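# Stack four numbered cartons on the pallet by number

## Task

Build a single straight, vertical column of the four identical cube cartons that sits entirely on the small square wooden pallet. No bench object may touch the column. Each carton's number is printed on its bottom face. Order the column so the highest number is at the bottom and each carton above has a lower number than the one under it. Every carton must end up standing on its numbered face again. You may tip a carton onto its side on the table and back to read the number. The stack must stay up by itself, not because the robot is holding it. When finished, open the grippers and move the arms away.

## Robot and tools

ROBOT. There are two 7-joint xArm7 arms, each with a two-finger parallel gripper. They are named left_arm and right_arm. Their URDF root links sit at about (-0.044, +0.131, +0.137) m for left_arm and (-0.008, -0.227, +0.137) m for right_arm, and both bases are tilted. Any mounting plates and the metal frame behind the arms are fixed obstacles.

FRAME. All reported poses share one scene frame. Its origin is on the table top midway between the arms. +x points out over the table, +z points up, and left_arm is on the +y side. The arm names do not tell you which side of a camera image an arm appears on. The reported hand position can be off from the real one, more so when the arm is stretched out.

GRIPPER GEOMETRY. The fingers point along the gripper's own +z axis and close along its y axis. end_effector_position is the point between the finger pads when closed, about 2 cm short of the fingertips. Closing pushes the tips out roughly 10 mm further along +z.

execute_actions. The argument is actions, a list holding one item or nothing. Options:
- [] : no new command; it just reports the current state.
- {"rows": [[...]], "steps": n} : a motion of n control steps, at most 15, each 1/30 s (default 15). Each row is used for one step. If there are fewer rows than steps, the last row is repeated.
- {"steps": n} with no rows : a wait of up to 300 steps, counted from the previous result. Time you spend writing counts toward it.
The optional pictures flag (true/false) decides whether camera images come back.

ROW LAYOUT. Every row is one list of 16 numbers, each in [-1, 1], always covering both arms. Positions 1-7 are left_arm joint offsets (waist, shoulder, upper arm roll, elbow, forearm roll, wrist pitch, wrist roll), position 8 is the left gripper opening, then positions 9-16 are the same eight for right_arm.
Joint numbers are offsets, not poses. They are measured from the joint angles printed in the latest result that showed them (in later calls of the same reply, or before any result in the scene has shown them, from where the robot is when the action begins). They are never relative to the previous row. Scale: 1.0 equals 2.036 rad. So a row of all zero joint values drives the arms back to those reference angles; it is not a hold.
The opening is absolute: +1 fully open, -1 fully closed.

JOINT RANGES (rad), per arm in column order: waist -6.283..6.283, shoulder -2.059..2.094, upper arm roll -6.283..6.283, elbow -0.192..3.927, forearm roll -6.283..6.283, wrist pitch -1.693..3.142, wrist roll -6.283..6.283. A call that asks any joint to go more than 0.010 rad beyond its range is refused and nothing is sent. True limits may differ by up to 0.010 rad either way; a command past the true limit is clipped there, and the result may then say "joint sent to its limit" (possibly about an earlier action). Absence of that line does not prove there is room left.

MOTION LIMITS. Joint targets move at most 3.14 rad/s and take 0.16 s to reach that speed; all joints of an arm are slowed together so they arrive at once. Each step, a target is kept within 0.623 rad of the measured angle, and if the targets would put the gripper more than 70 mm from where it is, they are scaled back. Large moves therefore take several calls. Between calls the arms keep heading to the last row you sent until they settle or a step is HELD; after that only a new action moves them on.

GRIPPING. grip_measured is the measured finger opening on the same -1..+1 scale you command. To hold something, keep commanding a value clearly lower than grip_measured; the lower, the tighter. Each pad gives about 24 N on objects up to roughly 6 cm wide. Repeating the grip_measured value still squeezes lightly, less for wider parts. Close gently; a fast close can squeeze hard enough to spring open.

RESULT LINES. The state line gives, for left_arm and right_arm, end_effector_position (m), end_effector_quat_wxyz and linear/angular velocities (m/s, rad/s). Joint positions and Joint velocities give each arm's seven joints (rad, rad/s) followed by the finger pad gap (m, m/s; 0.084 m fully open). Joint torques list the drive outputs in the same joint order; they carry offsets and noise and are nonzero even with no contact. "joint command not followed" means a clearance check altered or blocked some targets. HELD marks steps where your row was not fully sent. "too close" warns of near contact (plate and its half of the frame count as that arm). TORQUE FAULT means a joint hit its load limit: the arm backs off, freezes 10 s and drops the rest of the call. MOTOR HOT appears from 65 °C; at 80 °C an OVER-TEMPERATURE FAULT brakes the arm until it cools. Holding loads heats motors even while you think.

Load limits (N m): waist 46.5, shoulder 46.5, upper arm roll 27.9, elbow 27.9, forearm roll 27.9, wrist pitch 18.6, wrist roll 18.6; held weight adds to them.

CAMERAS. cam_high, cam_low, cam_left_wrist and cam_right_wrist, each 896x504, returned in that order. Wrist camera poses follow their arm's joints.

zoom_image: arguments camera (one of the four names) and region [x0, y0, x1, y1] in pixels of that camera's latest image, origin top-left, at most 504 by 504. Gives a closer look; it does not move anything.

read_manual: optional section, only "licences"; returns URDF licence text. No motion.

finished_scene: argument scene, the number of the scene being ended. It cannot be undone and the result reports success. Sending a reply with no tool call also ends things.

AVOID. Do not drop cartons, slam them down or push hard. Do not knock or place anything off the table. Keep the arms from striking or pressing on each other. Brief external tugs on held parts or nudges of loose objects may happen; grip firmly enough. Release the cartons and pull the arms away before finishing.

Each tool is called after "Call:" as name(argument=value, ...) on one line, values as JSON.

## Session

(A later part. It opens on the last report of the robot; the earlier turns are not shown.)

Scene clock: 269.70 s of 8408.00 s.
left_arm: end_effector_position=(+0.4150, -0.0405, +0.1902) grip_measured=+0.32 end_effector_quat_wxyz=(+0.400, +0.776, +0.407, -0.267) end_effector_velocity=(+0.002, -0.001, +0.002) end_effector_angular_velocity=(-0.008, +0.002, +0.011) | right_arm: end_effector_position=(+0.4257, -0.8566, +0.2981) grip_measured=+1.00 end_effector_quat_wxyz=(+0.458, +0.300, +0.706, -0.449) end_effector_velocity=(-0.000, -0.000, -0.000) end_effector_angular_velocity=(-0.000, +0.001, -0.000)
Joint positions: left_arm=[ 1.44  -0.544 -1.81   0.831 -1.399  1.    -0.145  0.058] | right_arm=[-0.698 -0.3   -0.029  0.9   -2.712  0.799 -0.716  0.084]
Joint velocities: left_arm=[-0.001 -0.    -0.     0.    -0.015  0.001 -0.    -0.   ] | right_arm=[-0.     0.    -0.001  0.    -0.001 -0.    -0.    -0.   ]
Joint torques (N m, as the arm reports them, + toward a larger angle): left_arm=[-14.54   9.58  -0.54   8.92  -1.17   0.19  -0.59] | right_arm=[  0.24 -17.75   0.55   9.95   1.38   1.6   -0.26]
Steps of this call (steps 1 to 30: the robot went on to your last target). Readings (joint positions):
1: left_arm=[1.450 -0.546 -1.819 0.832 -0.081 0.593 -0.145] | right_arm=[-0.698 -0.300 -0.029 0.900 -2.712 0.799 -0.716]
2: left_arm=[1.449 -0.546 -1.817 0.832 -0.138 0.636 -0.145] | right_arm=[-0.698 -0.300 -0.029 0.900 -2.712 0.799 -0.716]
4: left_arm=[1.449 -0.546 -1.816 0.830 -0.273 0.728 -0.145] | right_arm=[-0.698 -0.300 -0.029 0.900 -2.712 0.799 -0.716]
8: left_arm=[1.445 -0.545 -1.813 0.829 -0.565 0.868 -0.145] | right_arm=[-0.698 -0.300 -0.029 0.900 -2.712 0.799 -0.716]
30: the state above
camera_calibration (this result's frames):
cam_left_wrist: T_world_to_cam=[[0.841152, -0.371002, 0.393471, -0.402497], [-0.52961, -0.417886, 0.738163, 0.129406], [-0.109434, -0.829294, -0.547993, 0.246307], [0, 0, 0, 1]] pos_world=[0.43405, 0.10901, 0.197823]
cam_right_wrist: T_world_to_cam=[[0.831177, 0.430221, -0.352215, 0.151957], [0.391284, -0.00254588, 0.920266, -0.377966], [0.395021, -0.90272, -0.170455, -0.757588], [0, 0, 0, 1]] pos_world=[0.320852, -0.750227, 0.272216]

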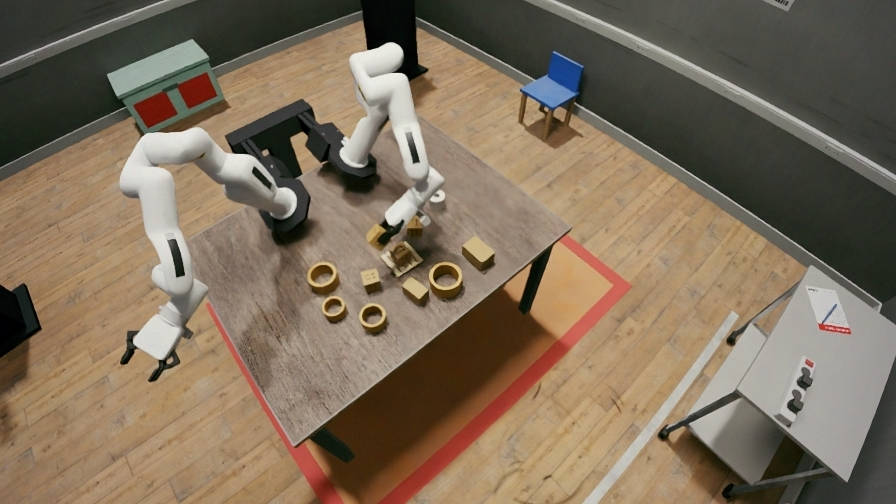

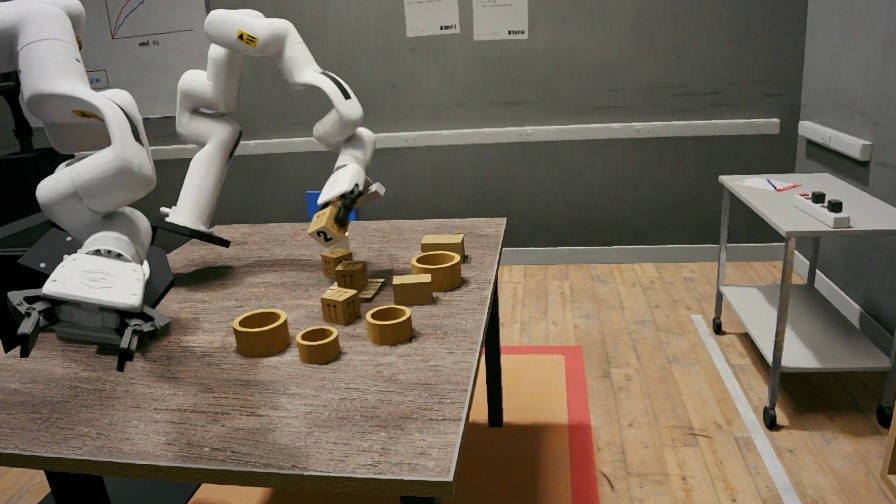

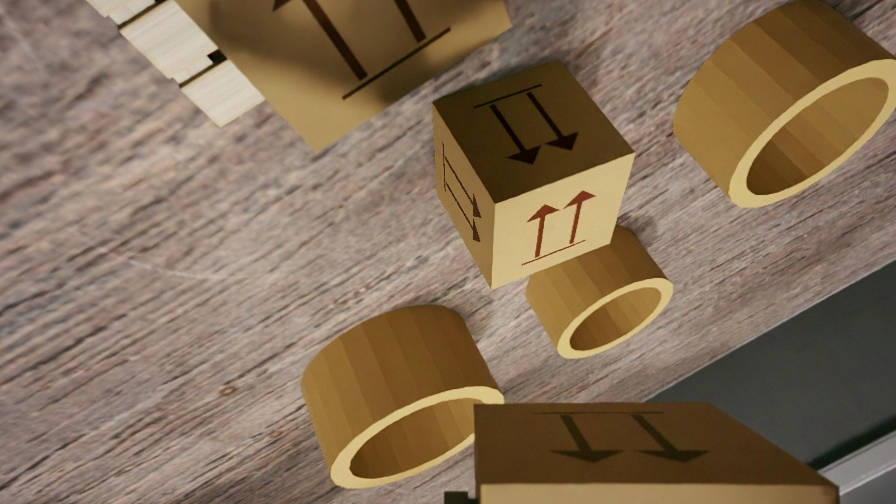

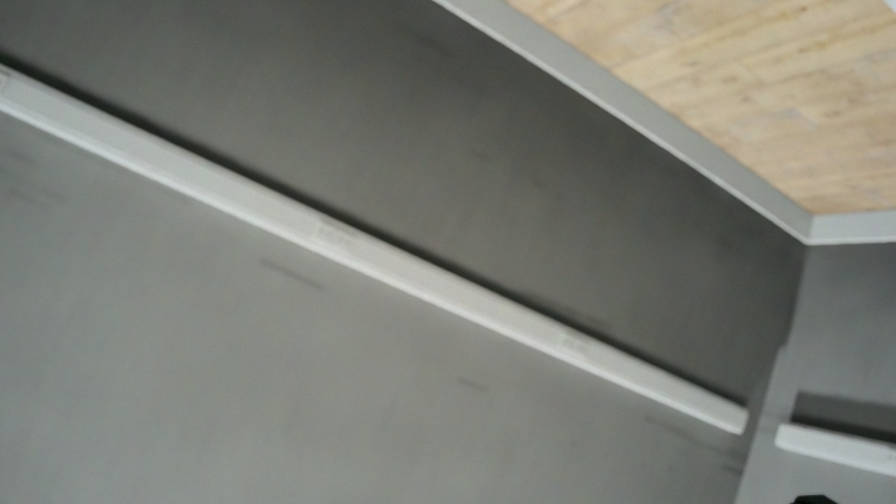

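Call:
execute_actions(actions=[{"rows":[[-0.056,0.0177,0.0914,0.0005,0.6871,-0.194,0,-0.3,0,0,0,0,0,0,0,1]],"steps":15}], pictures=false)

Call:
execute_actions(actions=[{"steps":22}], pictures=false)

Call:
execute_actions(actions=[{"rows":[[0.2594,-0.0427,-0.2222,0.0105,0,-0.1313,0,-0.3,0,0,0,0,0,0,0,1]],"steps":15}], pictures=false)

Call:
execute_actions(actions=[{"steps":11}], pictures=false)

Call:
execute_actions(actions=[{"rows":[[0,0,0,0,0,0,0,1,0,0,0,0,0,0,0,1]],"steps":7}], pictures=false)

Call:
execute_actions(actions=[{"rows":[[-0.1203,0.0255,0.1017,-0.0093,0,0.0589,0,1,0,0,0,0,0,0,0,1],[-0.1203,0.0255,0.1017,-0.0093,0,0.0589,0,1,0,0,0,0,0,0,0,1],[-0.1203,0.0255,0.1017,-0.0093,0,0.0589,0,1,0,0,0,0,0,0,0,1],[-0.1203,0.0255,0.1017,-0.0093,0,0.0589,0,1,0,0,0,0,0,0,0,1],[-0.1203,0.0255,0.1017,-0.0093,0,0.0589,0,1,0,0,0,0,0,0,0,1],[-0.1203,0.0255,0.1017,-0.0093,0,0.0589,0,1,0,0,0,0,0,0,0,1],[-0.1203,0.0255,0.1017,-0.0093,0,0.0589,0,1,0,0,0,0,0,0,0,1],[-0.1203,0.0255,0.1017,-0.0093,0,0.0589,0,1,0,0,0,0,0,0,0,1],[-0.1203,0.0255,0.1017,-0.0093,0,0.0589,0,1,0,0,0,0,0,0,0,1],[-0.3192,0.0298,0.2129,-0.2011,0,-0.031,0.2408,1,0,0,0,0,0,0,0,1]],"steps":15}], pictures=false)

Call:
execute_actions(actions=[{"steps":20}])

Call:
execute_actions(actions=[{"rows":[[0.1529,-0.0168,-0.1306,0.0125,0,-0.0691,0,1,0,0,0,0,0,0,0,1]],"steps":15}], pictures=false)

Call:
execute_actions(actions=[{"steps":6}], pictures=false)

Call:
execute_actions(actions=[{"rows":[[0,0,0,0,0,0,0,0.75,0,0,0,0,0,0,0,1],[0,0,0,0,0,0,0,0.6,0,0,0,0,0,0,0,1],[0,0,0,0,0,0,0,0.5,0,0,0,0,0,0,0,1],[0,0,0,0,0,0,0,0.42,0,0,0,0,0,0,0,1],[0,0,0,0,0,0,0,0.35,0,0,0,0,0,0,0,1],[0,0,0,0,0,0,0,0.28,0,0,0,0,0,0,0,1],[0,0,0,0,0,0,0,0.2,0,0,0,0,0,0,0,1],[0,0,0,0,0,0,0,0.1,0,0,0,0,0,0,0,1],[0,0,0,0,0,0,0,0,0,0,0,0,0,0,0,1],[0,0,0,0,0,0,0,-0.1,0,0,0,0,0,0,0,1],[0,0,0,0,0,0,0,-0.2,0,0,0,0,0,0,0,1],[0,0,0,0,0,0,0,-0.3,0,0,0,0,0,0,0,1]],"steps":13}], pictures=false)

Call:
execute_actions(actions=[{"rows":[[-0.2985,0.0126,0.2558,-0.0147,0,0.1415,0,-0.3,0,0,0,0,0,0,0,1],[-0.2985,0.0126,0.2558,-0.0147,0,0.1415,0,-0.3,0,0,0,0,0,0,0,1],[-0.2985,0.0126,0.2558,-0.0147,0,0.1415,0,-0.3,0,0,0,0,0,0,0,1],[-0.2985,0.0126,0.2558,-0.0147,0,0.1415,0,-0.3,0,0,0,0,0,0,0,1],[-0.2985,0.0126,0.2558,-0.0147,0,0.1415,0,-0.3,0,0,0,0,0,0,0,1],[-0.2985,0.0126,0.2558,-0.0147,0,0.1415,0,-0.3,0,0,0,0,0,0,0,1],[-0.2985,0.0126,0.2558,-0.0147,0,0.1415,0,-0.3,0,0,0,0,0,0,0,1],[-0.2985,0.0126,0.2558,-0.0147,0,0.1415,0,-0.3,0,0,0,0,0,0,0,1],[-0.2985,0.0126,0.2558,-0.0147,0,0.1415,0,-0.3,0,0,0,0,0,0,0,1],[-0.2985,0.0126,0.2558,-0.0147,0,0.1415,0,-0.3,0,0,0,0,0,0,0,1],[-0.2985,0.0126,0.2558,-0.0147,-0.6876,0.4254,0,-0.3,0,0,0,0,0,0,0,1]],"steps":15}], pictures=false)

Call:
execute_actions(actions=[{"steps":28}])

Call:
zoom_image(camera="cam_low", region=[220, 160, 380, 280])

Scene clock: 337.83 s of 8408.00 s.
left_arm: end_effector_position=(+0.4516, +0.0973, +0.1503) grip_measured=+0.32 end_effector_quat_wxyz=(+0.179, +0.955, +0.223, -0.073) end_effector_velocity=(+0.094, +0.334, -0.032) end_effector_angular_velocity=(+1.585, -0.899, -1.869) | right_arm: end_effector_position=(+0.4257, -0.8566, +0.2981) grip_measured=+1.00 end_effector_quat_wxyz=(+0.458, +0.300, +0.706, -0.449) end_effector_velocity=(+0.000, -0.000, +0.000) end_effector_angular_velocity=(+0.000, -0.001, -0.001)
Joint positions: left_arm=[ 1.347 -0.514 -1.657  0.832 -0.646  0.676 -0.145  0.058] | right_arm=[-0.698 -0.3   -0.029  0.9   -2.712  0.799 -0.716  0.084]
Joint velocities: left_arm=[-0.162  0.053  0.268  0.006  2.642 -0.562  0.     0.   ] | right_arm=[ 0.     0.    -0.     0.     0.001  0.    -0.    -0.   ]
Joint torques (N m, as the arm reports them, + toward a larger angle): left_arm=[-14.27   3.01  -1.37   9.51  -0.44  -0.84  -0.5 ] | right_arm=[  1.22 -18.15   0.69   9.71   1.11   1.52  -0.25]
Steps of this call (steps 1 to 15: the robot went on to your last target; steps 16 to 90: nothing new was sent; then 64.63 s passed at rest; steps 91 to 105: all 15 steps of this action). Readings (joint positions):
91: left_arm=[1.440 -0.544 -1.810 0.831 -1.400 1.000 -0.145] | right_arm=[-0.698 -0.300 -0.029 0.900 -2.712 0.799 -0.716]
92: left_arm=[1.440 -0.544 -1.810 0.831 -1.398 0.998 -0.145] | right_arm=[-0.698 -0.300 -0.029 0.900 -2.712 0.799 -0.716]
94: left_arm=[1.433 -0.542 -1.800 0.830 -1.361 0.975 -0.145] | right_arm=[-0.698 -0.300 -0.029 0.900 -2.712 0.799 -0.716]
98: left_arm=[1.398 -0.530 -1.739 0.831 -1.154 0.851 -0.145] | right_arm=[-0.698 -0.300 -0.029 0.900 -2.712 0.799 -0.716]
105: the state above

Scene clock: 338.57 s of 8408.00 s.
left_arm: end_effector_position=(+0.4694, +0.1606, +0.1484) grip_measured=+0.32 end_effector_quat_wxyz=(+0.002, +1.000, -0.026, -0.002) end_effector_velocity=(+0.001, +0.001, +0.000) end_effector_angular_velocity=(+0.005, -0.002, -0.007) | right_arm: end_effector_position=(+0.4257, -0.8566, +0.2981) grip_measured=+1.00 end_effector_quat_wxyz=(+0.458, +0.300, +0.706, -0.449) end_effector_velocity=(-0.000, -0.000, -0.000) end_effector_angular_velocity=(-0.000, +0.001, -0.000)
Joint positions: left_arm=[ 1.326 -0.508 -1.624  0.832 -0.001  0.605 -0.145  0.058] | right_arm=[-0.698 -0.3   -0.029  0.9   -2.712  0.799 -0.716  0.084]
Joint velocities: left_arm=[-0.    -0.001  0.001  0.     0.008 -0.001  0.    -0.   ] | right_arm=[-0.001  0.001  0.001 -0.    -0.001  0.001  0.    -0.   ]
Joint torques (N m, as the arm reports them, + toward a larger angle): left_arm=[-14.08   2.57  -0.45   9.82  -0.65  -1.62  -0.54] | right_arm=[  0.83 -18.8    0.97   9.68   1.11   1.7   -0.1 ]
Steps of this call (steps 1 to 22: the robot went on to your last target). Readings (joint positions):
1: left_arm=[1.342 -0.513 -1.649 0.832 -0.557 0.659 -0.145] | right_arm=[-0.698 -0.300 -0.029 0.900 -2.712 0.799 -0.716]
2: left_arm=[1.338 -0.511 -1.642 0.832 -0.468 0.645 -0.145] | right_arm=[-0.698 -0.300 -0.029 0.900 -2.712 0.799 -0.716]
4: left_arm=[1.332 -0.510 -1.633 0.832 -0.294 0.625 -0.145] | right_arm=[-0.698 -0.300 -0.029 0.900 -2.712 0.799 -0.716]
8: left_arm=[1.327 -0.508 -1.627 0.832 -0.070 0.609 -0.145] | right_arm=[-0.698 -0.300 -0.029 0.900 -2.712 0.799 -0.716]
22: the state above

Scene clock: 339.07 s of 8408.00 s.
left_arm: end_effector_position=(+0.4703, +0.1630, +0.0486) grip_measured=+0.32 end_effector_quat_wxyz=(-0.003, +1.000, -0.026, -0.002) end_effector_velocity=(+0.015, -0.023, -0.040) end_effector_angular_velocity=(-0.058, -0.049, -0.011) | right_arm: end_effector_position=(+0.4257, -0.8566, +0.2981) grip_measured=+1.00 end_effector_quat_wxyz=(+0.458, +0.300, +0.706, -0.449) end_effector_velocity=(+0.000, +0.000, +0.000) end_effector_angular_velocity=(+0.000, -0.001, -0.001)
Joint positions: left_arm=[ 1.832 -0.591 -2.055  0.85  -0.001  0.351 -0.145  0.058] | right_arm=[-0.698 -0.3   -0.029  0.9   -2.712  0.799 -0.716  0.084]
Joint velocities: left_arm=[ 0.253 -0.032 -0.241  0.045  0.001 -0.155  0.     0.   ] | right_arm=[ 0.     0.     0.     0.     0.002  0.    -0.     0.   ]
Joint torques (N m, as the arm reports them, + toward a larger angle): left_arm=[-20.66  18.37  -0.43   8.69  -0.58  -1.75  -0.58] | right_arm=[  0.8  -18.82   0.91  10.09   1.06   1.52   0.04]
Steps of this call (steps 1 to 15: all 15 steps of this action). Readings (joint positions):
1: left_arm=[1.326 -0.508 -1.624 0.832 -0.000 0.605 -0.145] | right_arm=[-0.698 -0.300 -0.029 0.900 -2.712 0.799 -0.716]
2: left_arm=[1.329 -0.508 -1.626 0.832 -0.000 0.603 -0.145] | right_arm=[-0.698 -0.300 -0.029 0.900 -2.712 0.799 -0.716]
4: left_arm=[1.364 -0.514 -1.657 0.835 -0.000 0.584 -0.145] | right_arm=[-0.698 -0.300 -0.029 0.900 -2.712 0.799 -0.716]
8: left_arm=[1.581 -0.550 -1.844 0.843 -0.000 0.475 -0.145] | right_arm=[-0.698 -0.300 -0.029 0.900 -2.712 0.799 -0.716]
15: the state above

Scene clock: 339.43 s of 8408.00 s.
left_arm: end_effector_position=(+0.4711, +0.1608, +0.0451) grip_measured=+0.32 end_effector_quat_wxyz=(-0.000, +1.000, -0.027, -0.000) end_effector_velocity=(-0.001, +0.001, -0.002) end_effector_angular_velocity=(+0.001, +0.003, +0.001) | right_arm: end_effector_position=(+0.4257, -0.8566, +0.2981) grip_measured=+1.00 end_effector_quat_wxyz=(+0.458, +0.300, +0.706, -0.449) end_effector_velocity=(+0.001, -0.000, +0.002) end_effector_angular_velocity=(-0.003, -0.002, +0.000)
Joint positions: left_arm=[ 1.853 -0.594 -2.076  0.853 -0.001  0.338 -0.145  0.058] | right_arm=[-0.698 -0.3   -0.029  0.9   -2.712  0.799 -0.716  0.084]
Joint velocities: left_arm=[ 0.008 -0.001 -0.005 -0.001  0.001 -0.002 -0.     0.   ] | right_arm=[-0.    -0.001  0.001  0.002  0.     0.001  0.    -0.   ]
Joint torques (N m, as the arm reports them, + toward a larger angle): left_arm=[-16.17  17.77  -0.48   7.85  -0.65  -1.64  -0.6 ] | right_arm=[  0.15 -18.04   0.67   9.75   1.13   1.61  -0.43]
Steps of this call (steps 1 to 11: the robot went on to your last target). Readings (joint positions):
1: left_arm=[1.839 -0.592 -2.062 0.851 -0.001 0.346 -0.145] | right_arm=[-0.698 -0.300 -0.029 0.900 -2.712 0.799 -0.716]
2: left_arm=[1.843 -0.593 -2.066 0.853 -0.001 0.343 -0.145] | right_arm=[-0.698 -0.300 -0.029 0.900 -2.712 0.799 -0.716]
4: left_arm=[1.848 -0.593 -2.072 0.854 -0.001 0.340 -0.145] | right_arm=[-0.698 -0.300 -0.029 0.900 -2.712 0.799 -0.716]
8: left_arm=[1.852 -0.594 -2.075 0.853 -0.001 0.338 -0.145] | right_arm=[-0.698 -0.300 -0.029 0.900 -2.712 0.799 -0.716]
11: the state above

Scene clock: 339.67 s of 8408.00 s.
left_arm: end_effector_position=(+0.4713, +0.1606, +0.0452) grip_measured=+1.00 end_effector_quat_wxyz=(-0.000, +1.000, -0.027, +0.000) end_effector_velocity=(-0.001, -0.000, -0.000) end_effector_angular_velocity=(+0.000, +0.002, -0.001) | right_arm: end_effector_position=(+0.4257, -0.8566, +0.2981) grip_measured=+1.00 end_effector_quat_wxyz=(+0.458, +0.300, +0.706, -0.449) end_effector_velocity=(-0.000, -0.000, -0.000) end_effector_angular_velocity=(-0.001, +0.001, +0.001)
Joint positions: left_arm=[ 1.853 -0.594 -2.076  0.853 -0.001  0.338 -0.145  0.084] | right_arm=[-0.698 -0.3   -0.029  0.9   -2.712  0.799 -0.716  0.084]
Joint velocities: left_arm=[-0.    -0.    -0.    -0.001  0.     0.001 -0.     0.005] | right_arm=[-0.001  0.     0.     0.    -0.002  0.    -0.     0.   ]
Joint torques (N m, as the arm reports them, + toward a larger angle): left_arm=[-15.67  17.35  -0.53   7.51  -0.67  -1.4   -0.53] | right_arm=[  0.85 -18.46   0.9    9.54   1.25   1.49  -0.08]
Steps of this call (steps 1 to 7: all 7 steps of this action). Readings (joint positions):
1: left_arm=[1.854 -0.594 -2.076 0.853 -0.001 0.338 -0.145] | right_arm=[-0.698 -0.300 -0.029 0.900 -2.712 0.799 -0.716]
2: left_arm=[1.854 -0.594 -2.076 0.853 -0.001 0.338 -0.145] | right_arm=[-0.698 -0.300 -0.029 0.900 -2.712 0.799 -0.716]
4: left_arm=[1.853 -0.594 -2.076 0.853 -0.001 0.338 -0.145] | right_arm=[-0.698 -0.300 -0.029 0.900 -2.712 0.799 -0.716]
7: the state above

Scene clock: 340.17 s of 8408.00 s.
left_arm: end_effector_position=(+0.4452, +0.1536, +0.0914) grip_measured=+1.00 end_effector_quat_wxyz=(-0.003, +0.994, -0.107, +0.004) end_effector_velocity=(-0.400, -0.109, -0.041) end_effector_angular_velocity=(+0.027, +0.101, -1.941) | right_arm: end_effector_position=(+0.4257, -0.8566, +0.2981) grip_measured=+1.00 end_effector_quat_wxyz=(+0.458, +0.300, +0.706, -0.449) end_effector_velocity=(-0.000, -0.000, -0.000) end_effector_angular_velocity=(+0.000, +0.001, -0.000)
Joint positions: left_arm=[ 1.513 -0.541 -1.814  0.736 -0.001  0.402 -0.017  0.084] | right_arm=[-0.698 -0.3   -0.029  0.9   -2.712  0.799 -0.716  0.084]
Joint velocities: left_arm=[-1.286  0.02   0.666 -1.255  0.    -0.515  1.483 -0.   ] | right_arm=[-0.     0.    -0.001 -0.    -0.001 -0.    -0.     0.   ]
Joint torques (N m, as the arm reports them, + toward a larger angle): left_arm=[-16.1    8.24  -1.2    7.33  -0.63  -1.46  -0.5 ] | right_arm=[  1.06 -17.94   0.71  10.1    1.38   1.38  -0.2 ]
Steps of this call (steps 1 to 15: all 15 steps of this action). Readings (joint positions):
1: left_arm=[1.853 -0.594 -2.076 0.853 -0.001 0.338 -0.145] | right_arm=[-0.698 -0.300 -0.029 0.900 -2.712 0.799 -0.716]
2: left_arm=[1.851 -0.594 -2.074 0.853 -0.001 0.339 -0.145] | right_arm=[-0.698 -0.300 -0.029 0.900 -2.712 0.799 -0.716]
4: left_arm=[1.816 -0.587 -2.043 0.847 -0.001 0.358 -0.145] | right_arm=[-0.698 -0.300 -0.029 0.900 -2.712 0.799 -0.716]
8: left_arm=[1.663 -0.553 -1.917 0.841 -0.001 0.428 -0.145] | right_arm=[-0.698 -0.300 -0.029 0.900 -2.712 0.799 -0.716]
15: the state above

Scene clock: 340.83 s of 8408.00 s.
left_arm: end_effector_position=(+0.3543, +0.1398, +0.0849) grip_measured=+1.00 end_effector_quat_wxyz=(+0.000, +0.944, -0.329, +0.000) end_effector_velocity=(-0.003, -0.000, -0.001) end_effector_angular_velocity=(+0.001, +0.002, -0.011) | right_arm: end_effector_position=(+0.4257, -0.8566, +0.2981) grip_measured=+1.00 end_effector_quat_wxyz=(+0.458, +0.300, +0.706, -0.449) end_effector_velocity=(+0.000, -0.000, +0.000) end_effector_angular_velocity=(-0.001, +0.000, +0.001)
Joint positions: left_arm=[ 1.204 -0.534 -1.643  0.445 -0.001  0.275  0.344  0.084] | right_arm=[-0.698 -0.3   -0.029  0.9   -2.712  0.799 -0.716  0.084]
Joint velocities: left_arm=[-0.007 -0.     0.002 -0.008  0.001 -0.002  0.006  0.   ] | right_arm=[-0.     0.     0.     0.001 -0.001  0.    -0.     0.   ]
Joint torques (N m, as the arm reports them, + toward a larger angle): left_arm=[-11.28   2.56  -0.23   7.02  -0.61  -1.56  -0.51] | right_arm=[  1.03 -18.17   0.86  10.02   1.58   1.64  -0.22]
Steps of this call (steps 1 to 20: the robot went on to your last target). Readings (joint positions):
1: left_arm=[1.470 -0.541 -1.793 0.694 -0.001 0.385 0.033] | right_arm=[-0.698 -0.300 -0.029 0.900 -2.712 0.799 -0.716]
2: left_arm=[1.428 -0.540 -1.771 0.654 -0.000 0.369 0.081] | right_arm=[-0.698 -0.300 -0.029 0.900 -2.712 0.799 -0.716]
4: left_arm=[1.349 -0.538 -1.727 0.580 -0.000 0.336 0.173] | right_arm=[-0.698 -0.300 -0.029 0.900 -2.712 0.799 -0.716]
8: left_arm=[1.237 -0.535 -1.664 0.474 -0.000 0.290 0.303] | right_arm=[-0.698 -0.300 -0.029 0.900 -2.712 0.799 -0.716]
20: the state above
camera_calibration (this result's frames):
cam_left_wrist: T_world_to_cam=[[-0.624243, -0.780839, -0.0247159, 0.36887], [-0.781059, 0.624456, -0.00115841, 0.256423], [0.0163385, 0.0185814, -0.999694, 0.206738], [0, 0, 0, 1]] pos_world=[0.427168, 0.124062, 0.216089]
cam_right_wrist: T_world_to_cam=[[0.831177, 0.430221, -0.352214, 0.151957], [0.391284, -0.00254608, 0.920266, -0.377966], [0.395021, -0.90272, -0.170455, -0.757588], [0, 0, 0, 1]] pos_world=[0.320852, -0.750227, 0.272216]

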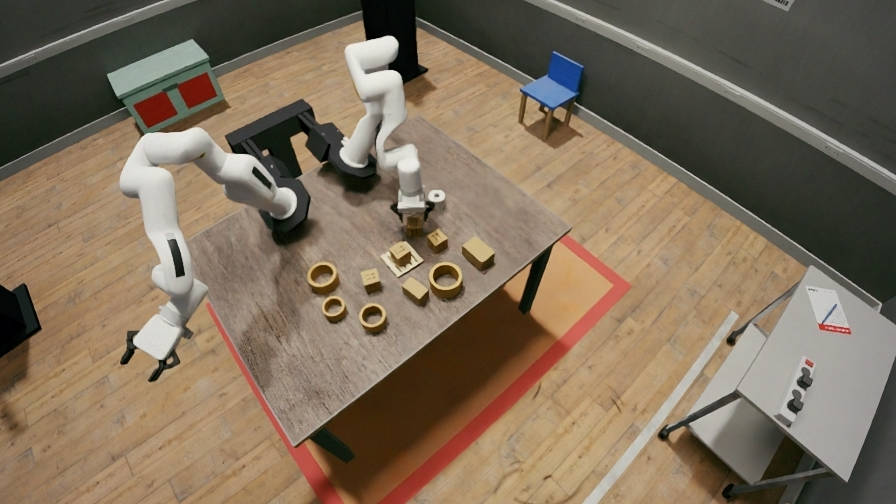

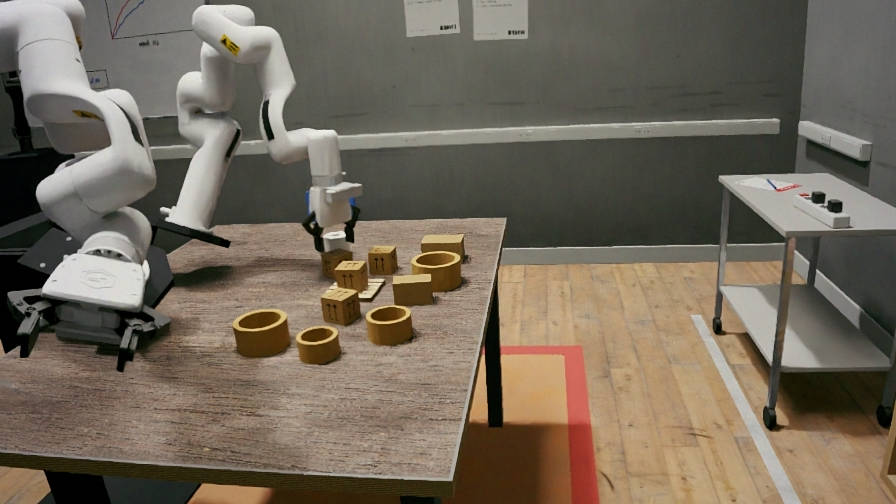

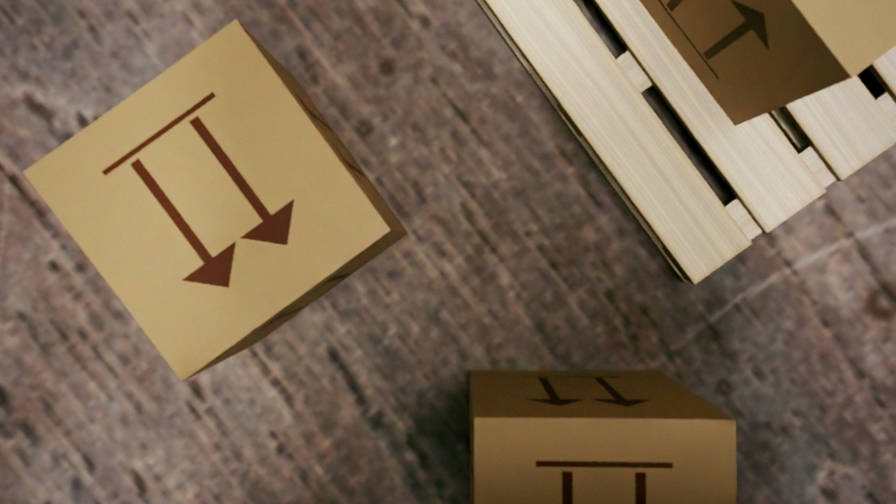

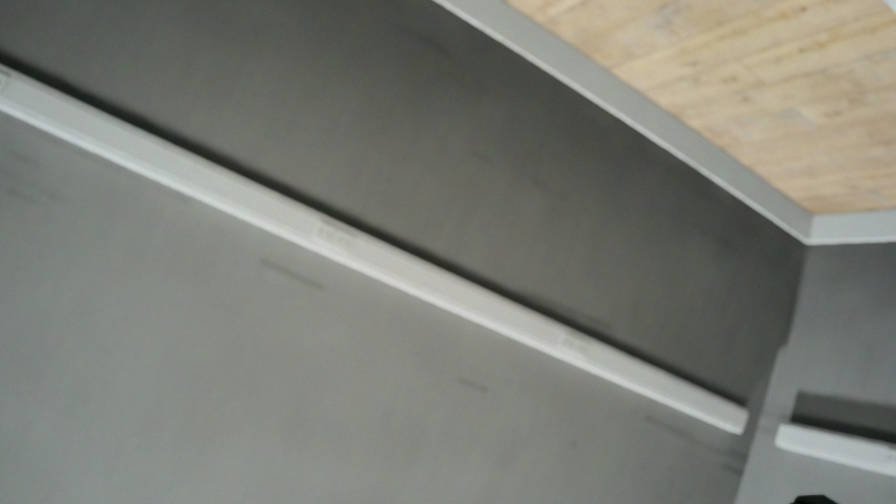

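Scene clock: 341.33 s of 8408.00 s.
left_arm: end_effector_position=(+0.3546, +0.1399, +0.0448) grip_measured=+1.00 end_effector_quat_wxyz=(-0.000, +0.944, -0.329, +0.001) end_effector_velocity=(+0.002, -0.006, -0.006) end_effector_angular_velocity=(-0.010, -0.007, -0.008) | right_arm: end_effector_position=(+0.4257, -0.8566, +0.2981) grip_measured=+1.00 end_effector_quat_wxyz=(+0.458, +0.300, +0.706, -0.449) end_effector_velocity=(+0.001, -0.000, +0.001) end_effector_angular_velocity=(-0.001, -0.001, +0.001)
Joint positions: left_arm=[ 1.51  -0.567 -1.903  0.47  -0.001  0.137  0.344  0.084] | right_arm=[-0.698 -0.3   -0.029  0.9   -2.712  0.799 -0.716  0.084]
Joint velocities: left_arm=[ 0.055 -0.005 -0.056  0.009  0.    -0.031 -0.     0.   ] | right_arm=[-0.     0.     0.001  0.001 -0.     0.    -0.    -0.   ]
Joint torques (N m, as the arm reports them, + toward a larger angle): left_arm=[-12.64   9.63  -0.68   5.87  -0.73  -1.58  -0.6 ] | right_arm=[  0.23 -18.57   1.03   9.79   1.01   1.38  -0.4 ]
Steps of this call (steps 1 to 15: all 15 steps of this action). Readings (joint positions):
1: left_arm=[1.204 -0.534 -1.643 0.445 -0.001 0.275 0.345] | right_arm=[-0.698 -0.300 -0.029 0.900 -2.712 0.799 -0.716]
2: left_arm=[1.206 -0.534 -1.645 0.445 -0.001 0.273 0.345] | right_arm=[-0.698 -0.300 -0.029 0.900 -2.712 0.799 -0.716]
4: left_arm=[1.241 -0.538 -1.676 0.451 -0.001 0.256 0.345] | right_arm=[-0.698 -0.300 -0.029 0.900 -2.712 0.799 -0.716]
8: left_arm=[1.427 -0.558 -1.832 0.464 -0.001 0.175 0.344] | right_arm=[-0.698 -0.300 -0.029 0.900 -2.712 0.799 -0.716]
15: the state above

Scene clock: 341.53 s of 8408.00 s.
left_arm: end_effector_position=(+0.3545, +0.1397, +0.0441) grip_measured=+1.00 end_effector_quat_wxyz=(+0.000, +0.944, -0.329, +0.001) end_effector_velocity=(-0.001, +0.001, -0.001) end_effector_angular_velocity=(+0.001, +0.002, -0.000) | right_arm: end_effector_position=(+0.4257, -0.8566, +0.2981) grip_measured=+1.00 end_effector_quat_wxyz=(+0.458, +0.300, +0.706, -0.449) end_effector_velocity=(-0.000, -0.000, +0.000) end_effector_angular_velocity=(-0.000, +0.000, +0.000)
Joint positions: left_arm=[ 1.514 -0.568 -1.908  0.471 -0.001  0.134  0.344  0.084] | right_arm=[-0.698 -0.3   -0.029  0.9   -2.712  0.799 -0.716  0.084]
Joint velocities: left_arm=[ 0.009 -0.001 -0.006 -0.     0.001 -0.003  0.    -0.   ] | right_arm=[-0.    -0.    -0.     0.    -0.001 -0.     0.    -0.   ]
Joint torques (N m, as the arm reports them, + toward a larger angle): left_arm=[-12.18   9.24  -0.52   5.88  -0.82  -1.61  -0.65] | right_arm=[  0.76 -18.27   0.36  10.03   0.94   1.63  -0.21]
Steps of this call (steps 1 to 6: the robot went on to your last target). Readings (joint positions):
1: left_arm=[1.511 -0.567 -1.905 0.470 -0.001 0.136 0.344] | right_arm=[-0.698 -0.300 -0.029 0.900 -2.712 0.799 -0.716]
2: left_arm=[1.512 -0.567 -1.906 0.471 -0.001 0.135 0.344] | right_arm=[-0.698 -0.300 -0.029 0.900 -2.712 0.799 -0.716]
4: left_arm=[1.514 -0.567 -1.907 0.471 -0.001 0.135 0.344] | right_arm=[-0.698 -0.300 -0.029 0.900 -2.712 0.799 -0.716]
6: the state above

Scene clock: 341.97 s of 8408.00 s.
left_arm: end_effector_position=(+0.3546, +0.1396, +0.0442) grip_measured=+0.32 end_effector_quat_wxyz=(+0.000, +0.944, -0.329, +0.001) end_effector_velocity=(-0.000, +0.001, -0.000) end_effector_angular_velocity=(+0.002, +0.000, +0.000) | right_arm: end_effector_position=(+0.4257, -0.8566, +0.2981) grip_measured=+1.00 end_effector_quat_wxyz=(+0.458, +0.300, +0.706, -0.449) end_effector_velocity=(-0.000, -0.000, +0.001) end_effector_angular_velocity=(-0.000, -0.001, -0.001)
Joint positions: left_arm=[ 1.514 -0.568 -1.908  0.471 -0.001  0.134  0.344  0.058] | right_arm=[-0.698 -0.3   -0.029  0.9   -2.712  0.799 -0.716  0.084]
Joint velocities: left_arm=[ 0.    -0.002  0.    -0.    -0.001  0.    -0.     0.   ] | right_arm=[ 0.001 -0.001 -0.001 -0.     0.     0.    -0.    -0.   ]
Joint torques (N m, as the arm reports them, + toward a larger angle): left_arm=[-11.92   9.26  -0.53   5.75  -0.71  -1.38  -0.65] | right_arm=[  1.41 -18.33   0.34   9.8    1.46   1.68  -0.16]
Steps of this call (steps 1 to 13: all 13 steps of this action). Readings (joint positions):
1: left_arm=[1.515 -0.568 -1.908 0.471 -0.001 0.134 0.344] | right_arm=[-0.698 -0.300 -0.029 0.900 -2.712 0.799 -0.716]
2: left_arm=[1.515 -0.568 -1.908 0.471 -0.001 0.134 0.344] | right_arm=[-0.698 -0.300 -0.029 0.900 -2.712 0.799 -0.716]
4: left_arm=[1.515 -0.568 -1.908 0.471 -0.001 0.134 0.344] | right_arm=[-0.698 -0.300 -0.029 0.900 -2.712 0.799 -0.716]
8: left_arm=[1.514 -0.567 -1.908 0.471 -0.001 0.134 0.344] | right_arm=[-0.698 -0.300 -0.029 0.900 -2.712 0.799 -0.716]
13: the state above

Scene clock: 342.47 s of 8408.00 s.
left_arm: end_effector_position=(+0.3363, +0.1416, +0.1167) grip_measured=+0.32 end_effector_quat_wxyz=(+0.015, +0.954, -0.297, -0.038) end_effector_velocity=(-0.369, +0.027, -0.070) end_effector_angular_velocity=(-0.204, +1.538, +1.322) | right_arm: end_effector_position=(+0.4257, -0.8566, +0.2981) grip_measured=+1.00 end_effector_quat_wxyz=(+0.458, +0.300, +0.706, -0.449) end_effector_velocity=(-0.000, -0.000, +0.001) end_effector_angular_velocity=(-0.000, -0.001, -0.001)
Joint positions: left_arm=[ 0.94  -0.544 -1.418  0.446 -0.078  0.487  0.344  0.058] | right_arm=[-0.698 -0.3   -0.029  0.9   -2.712  0.799 -0.716  0.084]
Joint velocities: left_arm=[-0.077  0.003  0.096 -0.019 -1.452  1.42   0.    -0.   ] | right_arm=[ 0.001 -0.    -0.001  0.001  0.001 -0.    -0.    -0.   ]
Joint torques (N m, as the arm reports them, + toward a larger angle): left_arm=[-5.51 -1.48 -0.4   6.48 -4.11 -0.6  -0.59] | right_arm=[  0.91 -18.49   1.    10.34   1.33   1.72  -0.14]
Steps of this call (steps 1 to 15: all 15 steps of this action). Readings (joint positions):
1: left_arm=[1.514 -0.568 -1.908 0.471 -0.001 0.134 0.344] | right_arm=[-0.698 -0.300 -0.029 0.900 -2.712 0.799 -0.716]
2: left_arm=[1.512 -0.568 -1.905 0.470 -0.001 0.136 0.344] | right_arm=[-0.698 -0.300 -0.029 0.900 -2.712 0.799 -0.716]
4: left_arm=[1.477 -0.566 -1.874 0.467 -0.001 0.154 0.344] | right_arm=[-0.698 -0.300 -0.029 0.900 -2.712 0.799 -0.716]
8: left_arm=[1.223 -0.556 -1.657 0.456 -0.001 0.273 0.344] | right_arm=[-0.698 -0.300 -0.029 0.900 -2.712 0.799 -0.716]
15: the state above

Scene clock: 343.40 s of 8408.00 s.
left_arm: end_effector_position=(+0.2806, -0.0128, +0.1823) grip_measured=+0.32 end_effector_quat_wxyz=(+0.422, +0.853, +0.219, -0.214) end_effector_velocity=(+0.003, -0.003, +0.002) end_effector_angular_velocity=(-0.012, +0.004, +0.020) | right_arm: end_effector_position=(+0.4257, -0.8566, +0.2981) grip_measured=+1.00 end_effector_quat_wxyz=(+0.458, +0.300, +0.706, -0.449) end_effector_velocity=(+0.000, +0.001, -0.000) end_effector_angular_velocity=(+0.001, +0.000, +0.000)
Joint positions: left_arm=[ 0.907 -0.542 -1.387  0.441 -1.397  1.     0.344  0.058] | right_arm=[-0.698 -0.3   -0.029  0.9   -2.712  0.799 -0.716  0.084]
Joint velocities: left_arm=[-0.001 -0.    -0.     0.    -0.024  0.003  0.    -0.   ] | right_arm=[ 0.     0.     0.001 -0.001  0.001 -0.    -0.     0.   ]
Joint torques (N m, as the arm reports them, + toward a larger angle): left_arm=[-9.61 -1.35 -0.25  8.06 -1.06  0.33 -0.66] | right_arm=[  0.54 -18.16   0.93   9.78   0.62   1.59  -0.32]
Steps of this call (steps 1 to 28: the robot went on to your last target). Readings (joint positions):
1: left_arm=[0.938 -0.544 -1.416 0.445 -0.132 0.537 0.344] | right_arm=[-0.698 -0.300 -0.029 0.900 -2.712 0.799 -0.716]
2: left_arm=[0.937 -0.543 -1.413 0.443 -0.192 0.589 0.344] | right_arm=[-0.698 -0.300 -0.029 0.900 -2.712 0.799 -0.716]
4: left_arm=[0.934 -0.543 -1.409 0.441 -0.316 0.686 0.344] | right_arm=[-0.698 -0.300 -0.029 0.900 -2.712 0.799 -0.716]
8: left_arm=[0.921 -0.542 -1.399 0.441 -0.593 0.837 0.344] | right_arm=[-0.698 -0.300 -0.029 0.900 -2.712 0.799 -0.716]
28: the state above
camera_calibration (this result's frames):
cam_left_wrist: T_world_to_cam=[[0.545144, -0.569087, 0.615596, -0.236049], [-0.81565, -0.19035, 0.546335, 0.193813], [-0.193734, -0.799942, -0.567944, 0.27791], [0, 0, 0, 1]] pos_world=[0.340605, 0.124871, 0.197261]
cam_right_wrist: T_world_to_cam=[[0.831177, 0.430221, -0.352215, 0.151957], [0.391284, -0.00254604, 0.920266, -0.377966], [0.395021, -0.90272, -0.170455, -0.757588], [0, 0, 0, 1]] pos_world=[0.320852, -0.750227, 0.272216]

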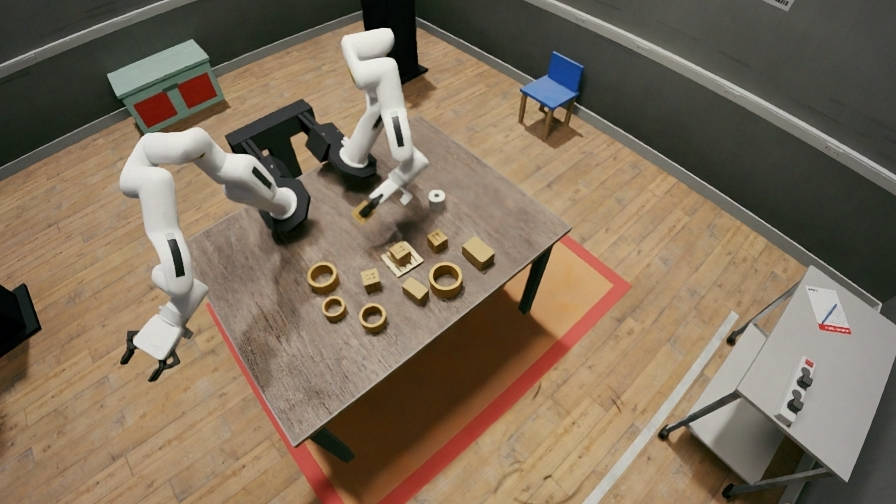

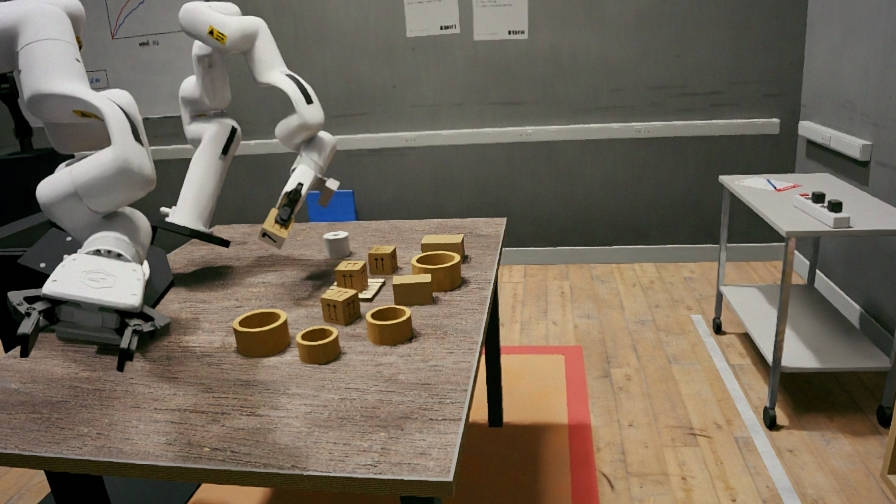

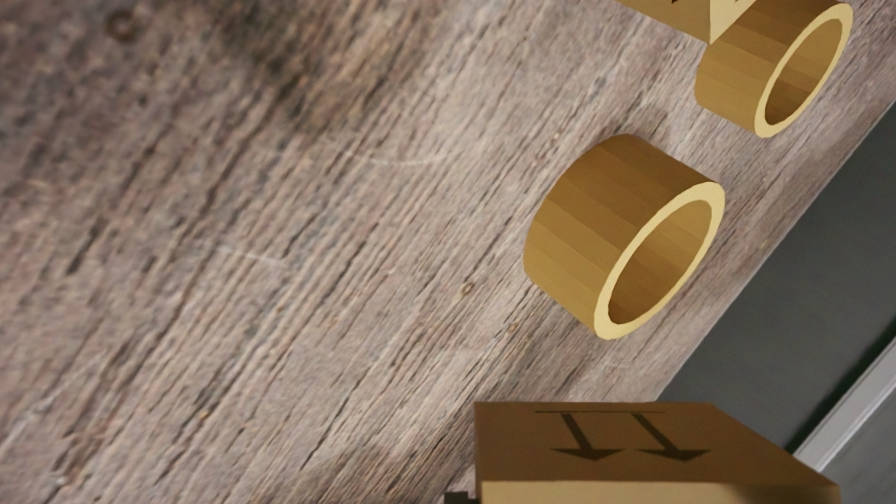

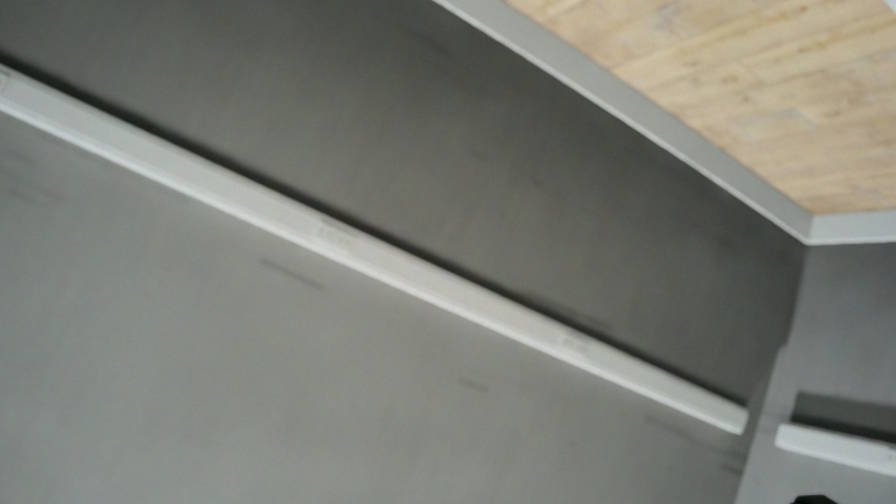

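Region (220, 160, 380, 280) of cam_low's 896x504 image, scaled by 3.150, with more detail than that image has; it fills the top 378 rows of this view, and the rest is white.

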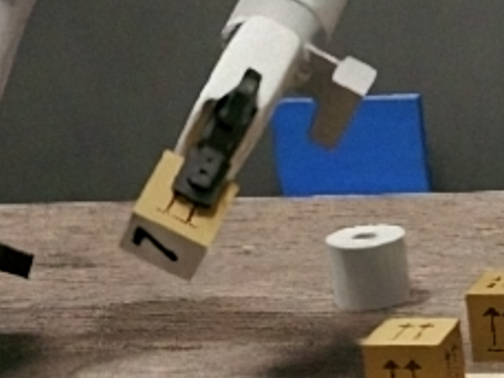

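Call:
zoom_image(camera="cam_low", region=[250, 200, 310, 255])

Region (250, 200, 310, 255) of cam_low's 896x504 image, scaled by 8.400, with more detail than that image has; it fills the top 462 rows of this view, and the rest is white.

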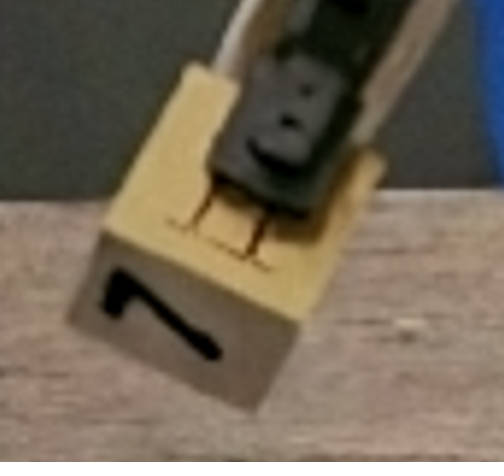

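Call:
execute_actions(actions=[{"rows":[[0,0,0,0,-0.15,0.1,0,-0.3,0,0,0,0,0,0,0,1]],"steps":15}])

Call:
zoom_image(camera="cam_low", region=[240, 170, 340, 250])

Scene clock: 359.03 s of 8408.00 s.
left_arm: end_effector_position=(+0.3019, -0.0592, +0.2394) grip_measured=+0.32 end_effector_quat_wxyz=(+0.546, +0.748, +0.287, -0.245) end_effector_velocity=(+0.006, -0.007, +0.012) end_effector_angular_velocity=(-0.059, +0.018, +0.038) | right_arm: end_effector_position=(+0.4257, -0.8566, +0.2981) grip_measured=+1.00 end_effector_quat_wxyz=(+0.458, +0.300, +0.706, -0.449) end_effector_velocity=(-0.001, -0.001, +0.001) end_effector_angular_velocity=(-0.001, -0.001, -0.002)
Joint positions: left_arm=[ 0.907 -0.542 -1.387  0.441 -1.697  1.199  0.344  0.058] | right_arm=[-0.698 -0.3   -0.029  0.9   -2.712  0.799 -0.716  0.084]
Joint velocities: left_arm=[ 0.001  0.     0.001 -0.002 -0.059  0.042 -0.     0.   ] | right_arm=[-0.    -0.001 -0.001  0.001  0.    -0.     0.    -0.   ]
Joint torques (N m, as the arm reports them, + toward a larger angle): left_arm=[-9.75 -0.73 -0.34  7.88 -1.14  1.08 -0.56] | right_arm=[  1.54 -18.5    0.57  10.02   1.34   1.54  -0.48]
Steps of this call (steps 1 to 30: the robot went on to your last target; steps 31 to 100: nothing new was sent; then 11.80 s passed at rest; steps 101 to 115: all 15 steps of this action). Readings (joint positions):
101: left_arm=[0.907 -0.542 -1.387 0.441 -1.400 1.000 0.344] | right_arm=[-0.698 -0.300 -0.029 0.900 -2.712 0.799 -0.716]
102: left_arm=[0.907 -0.542 -1.387 0.441 -1.403 1.002 0.344] | right_arm=[-0.698 -0.300 -0.029 0.900 -2.712 0.799 -0.716]
104: left_arm=[0.907 -0.542 -1.386 0.440 -1.439 1.026 0.344] | right_arm=[-0.698 -0.300 -0.029 0.900 -2.712 0.799 -0.716]
108: left_arm=[0.906 -0.542 -1.388 0.441 -1.619 1.146 0.344] | right_arm=[-0.698 -0.300 -0.029 0.900 -2.712 0.799 -0.716]
115: the state above
camera_calibration (this result's frames):
cam_left_wrist: T_world_to_cam=[[0.691797, -0.263005, 0.672492, -0.349031], [-0.71866, -0.160074, 0.676687, 0.11241], [-0.0703238, -0.951422, -0.29975, 0.166986], [0, 0, 0, 1]] pos_world=[0.333986, 0.0850711, 0.208708]
cam_right_wrist: T_world_to_cam=[[0.831177, 0.430221, -0.352215, 0.151957], [0.391284, -0.00254612, 0.920266, -0.377966], [0.395021, -0.90272, -0.170455, -0.757588], [0, 0, 0, 1]] pos_world=[0.320852, -0.750227, 0.272216]

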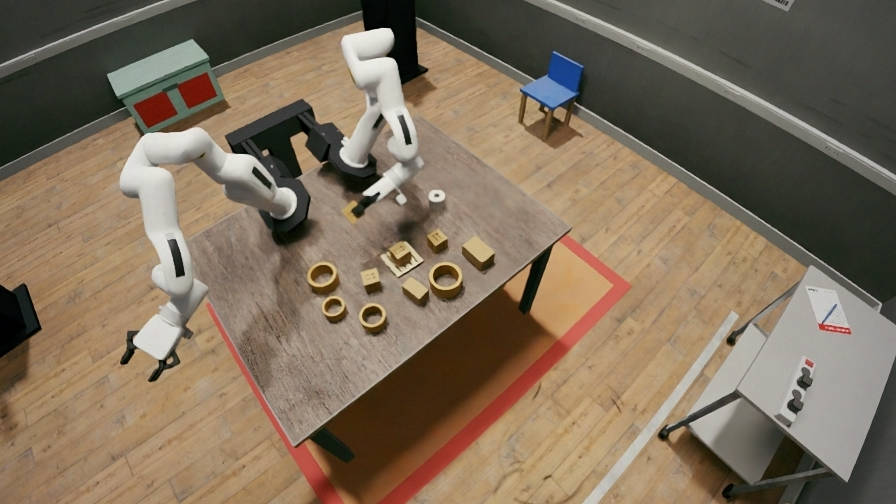

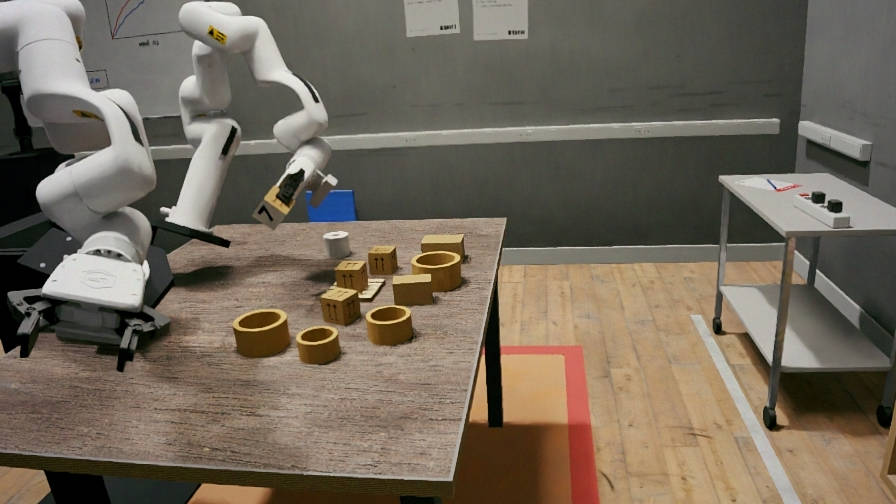

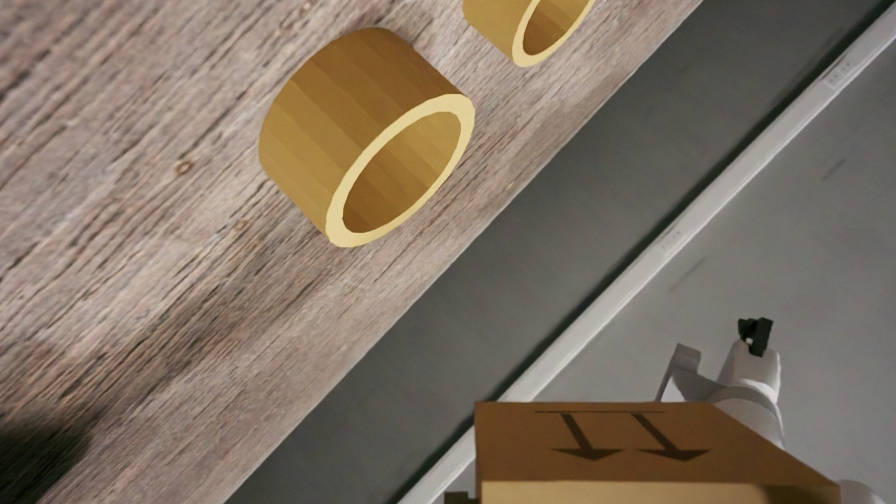

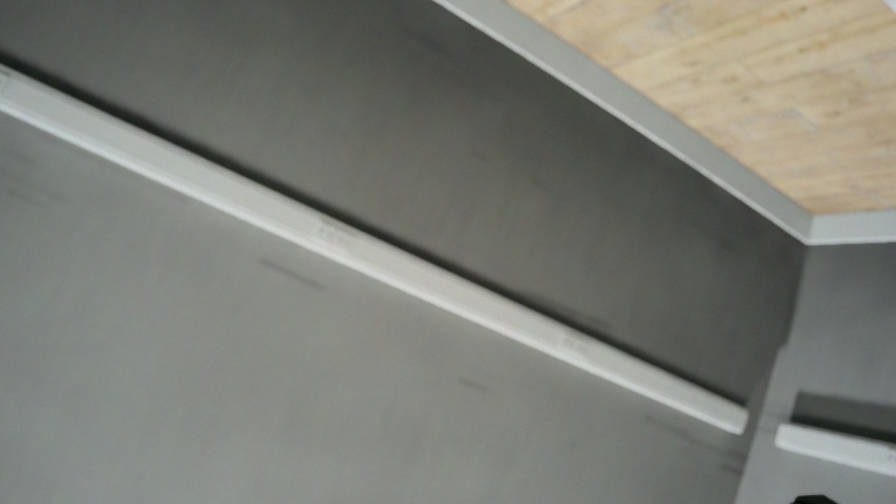

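Region (240, 170, 340, 250) of cam_low's 896x504 image, scaled by 5.040, with more detail than that image has; it fills the top 403 rows of this view, and the rest is white.

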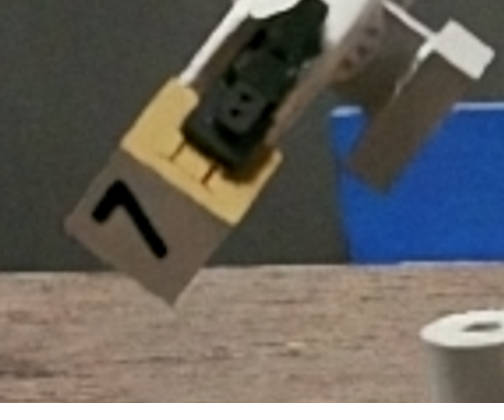

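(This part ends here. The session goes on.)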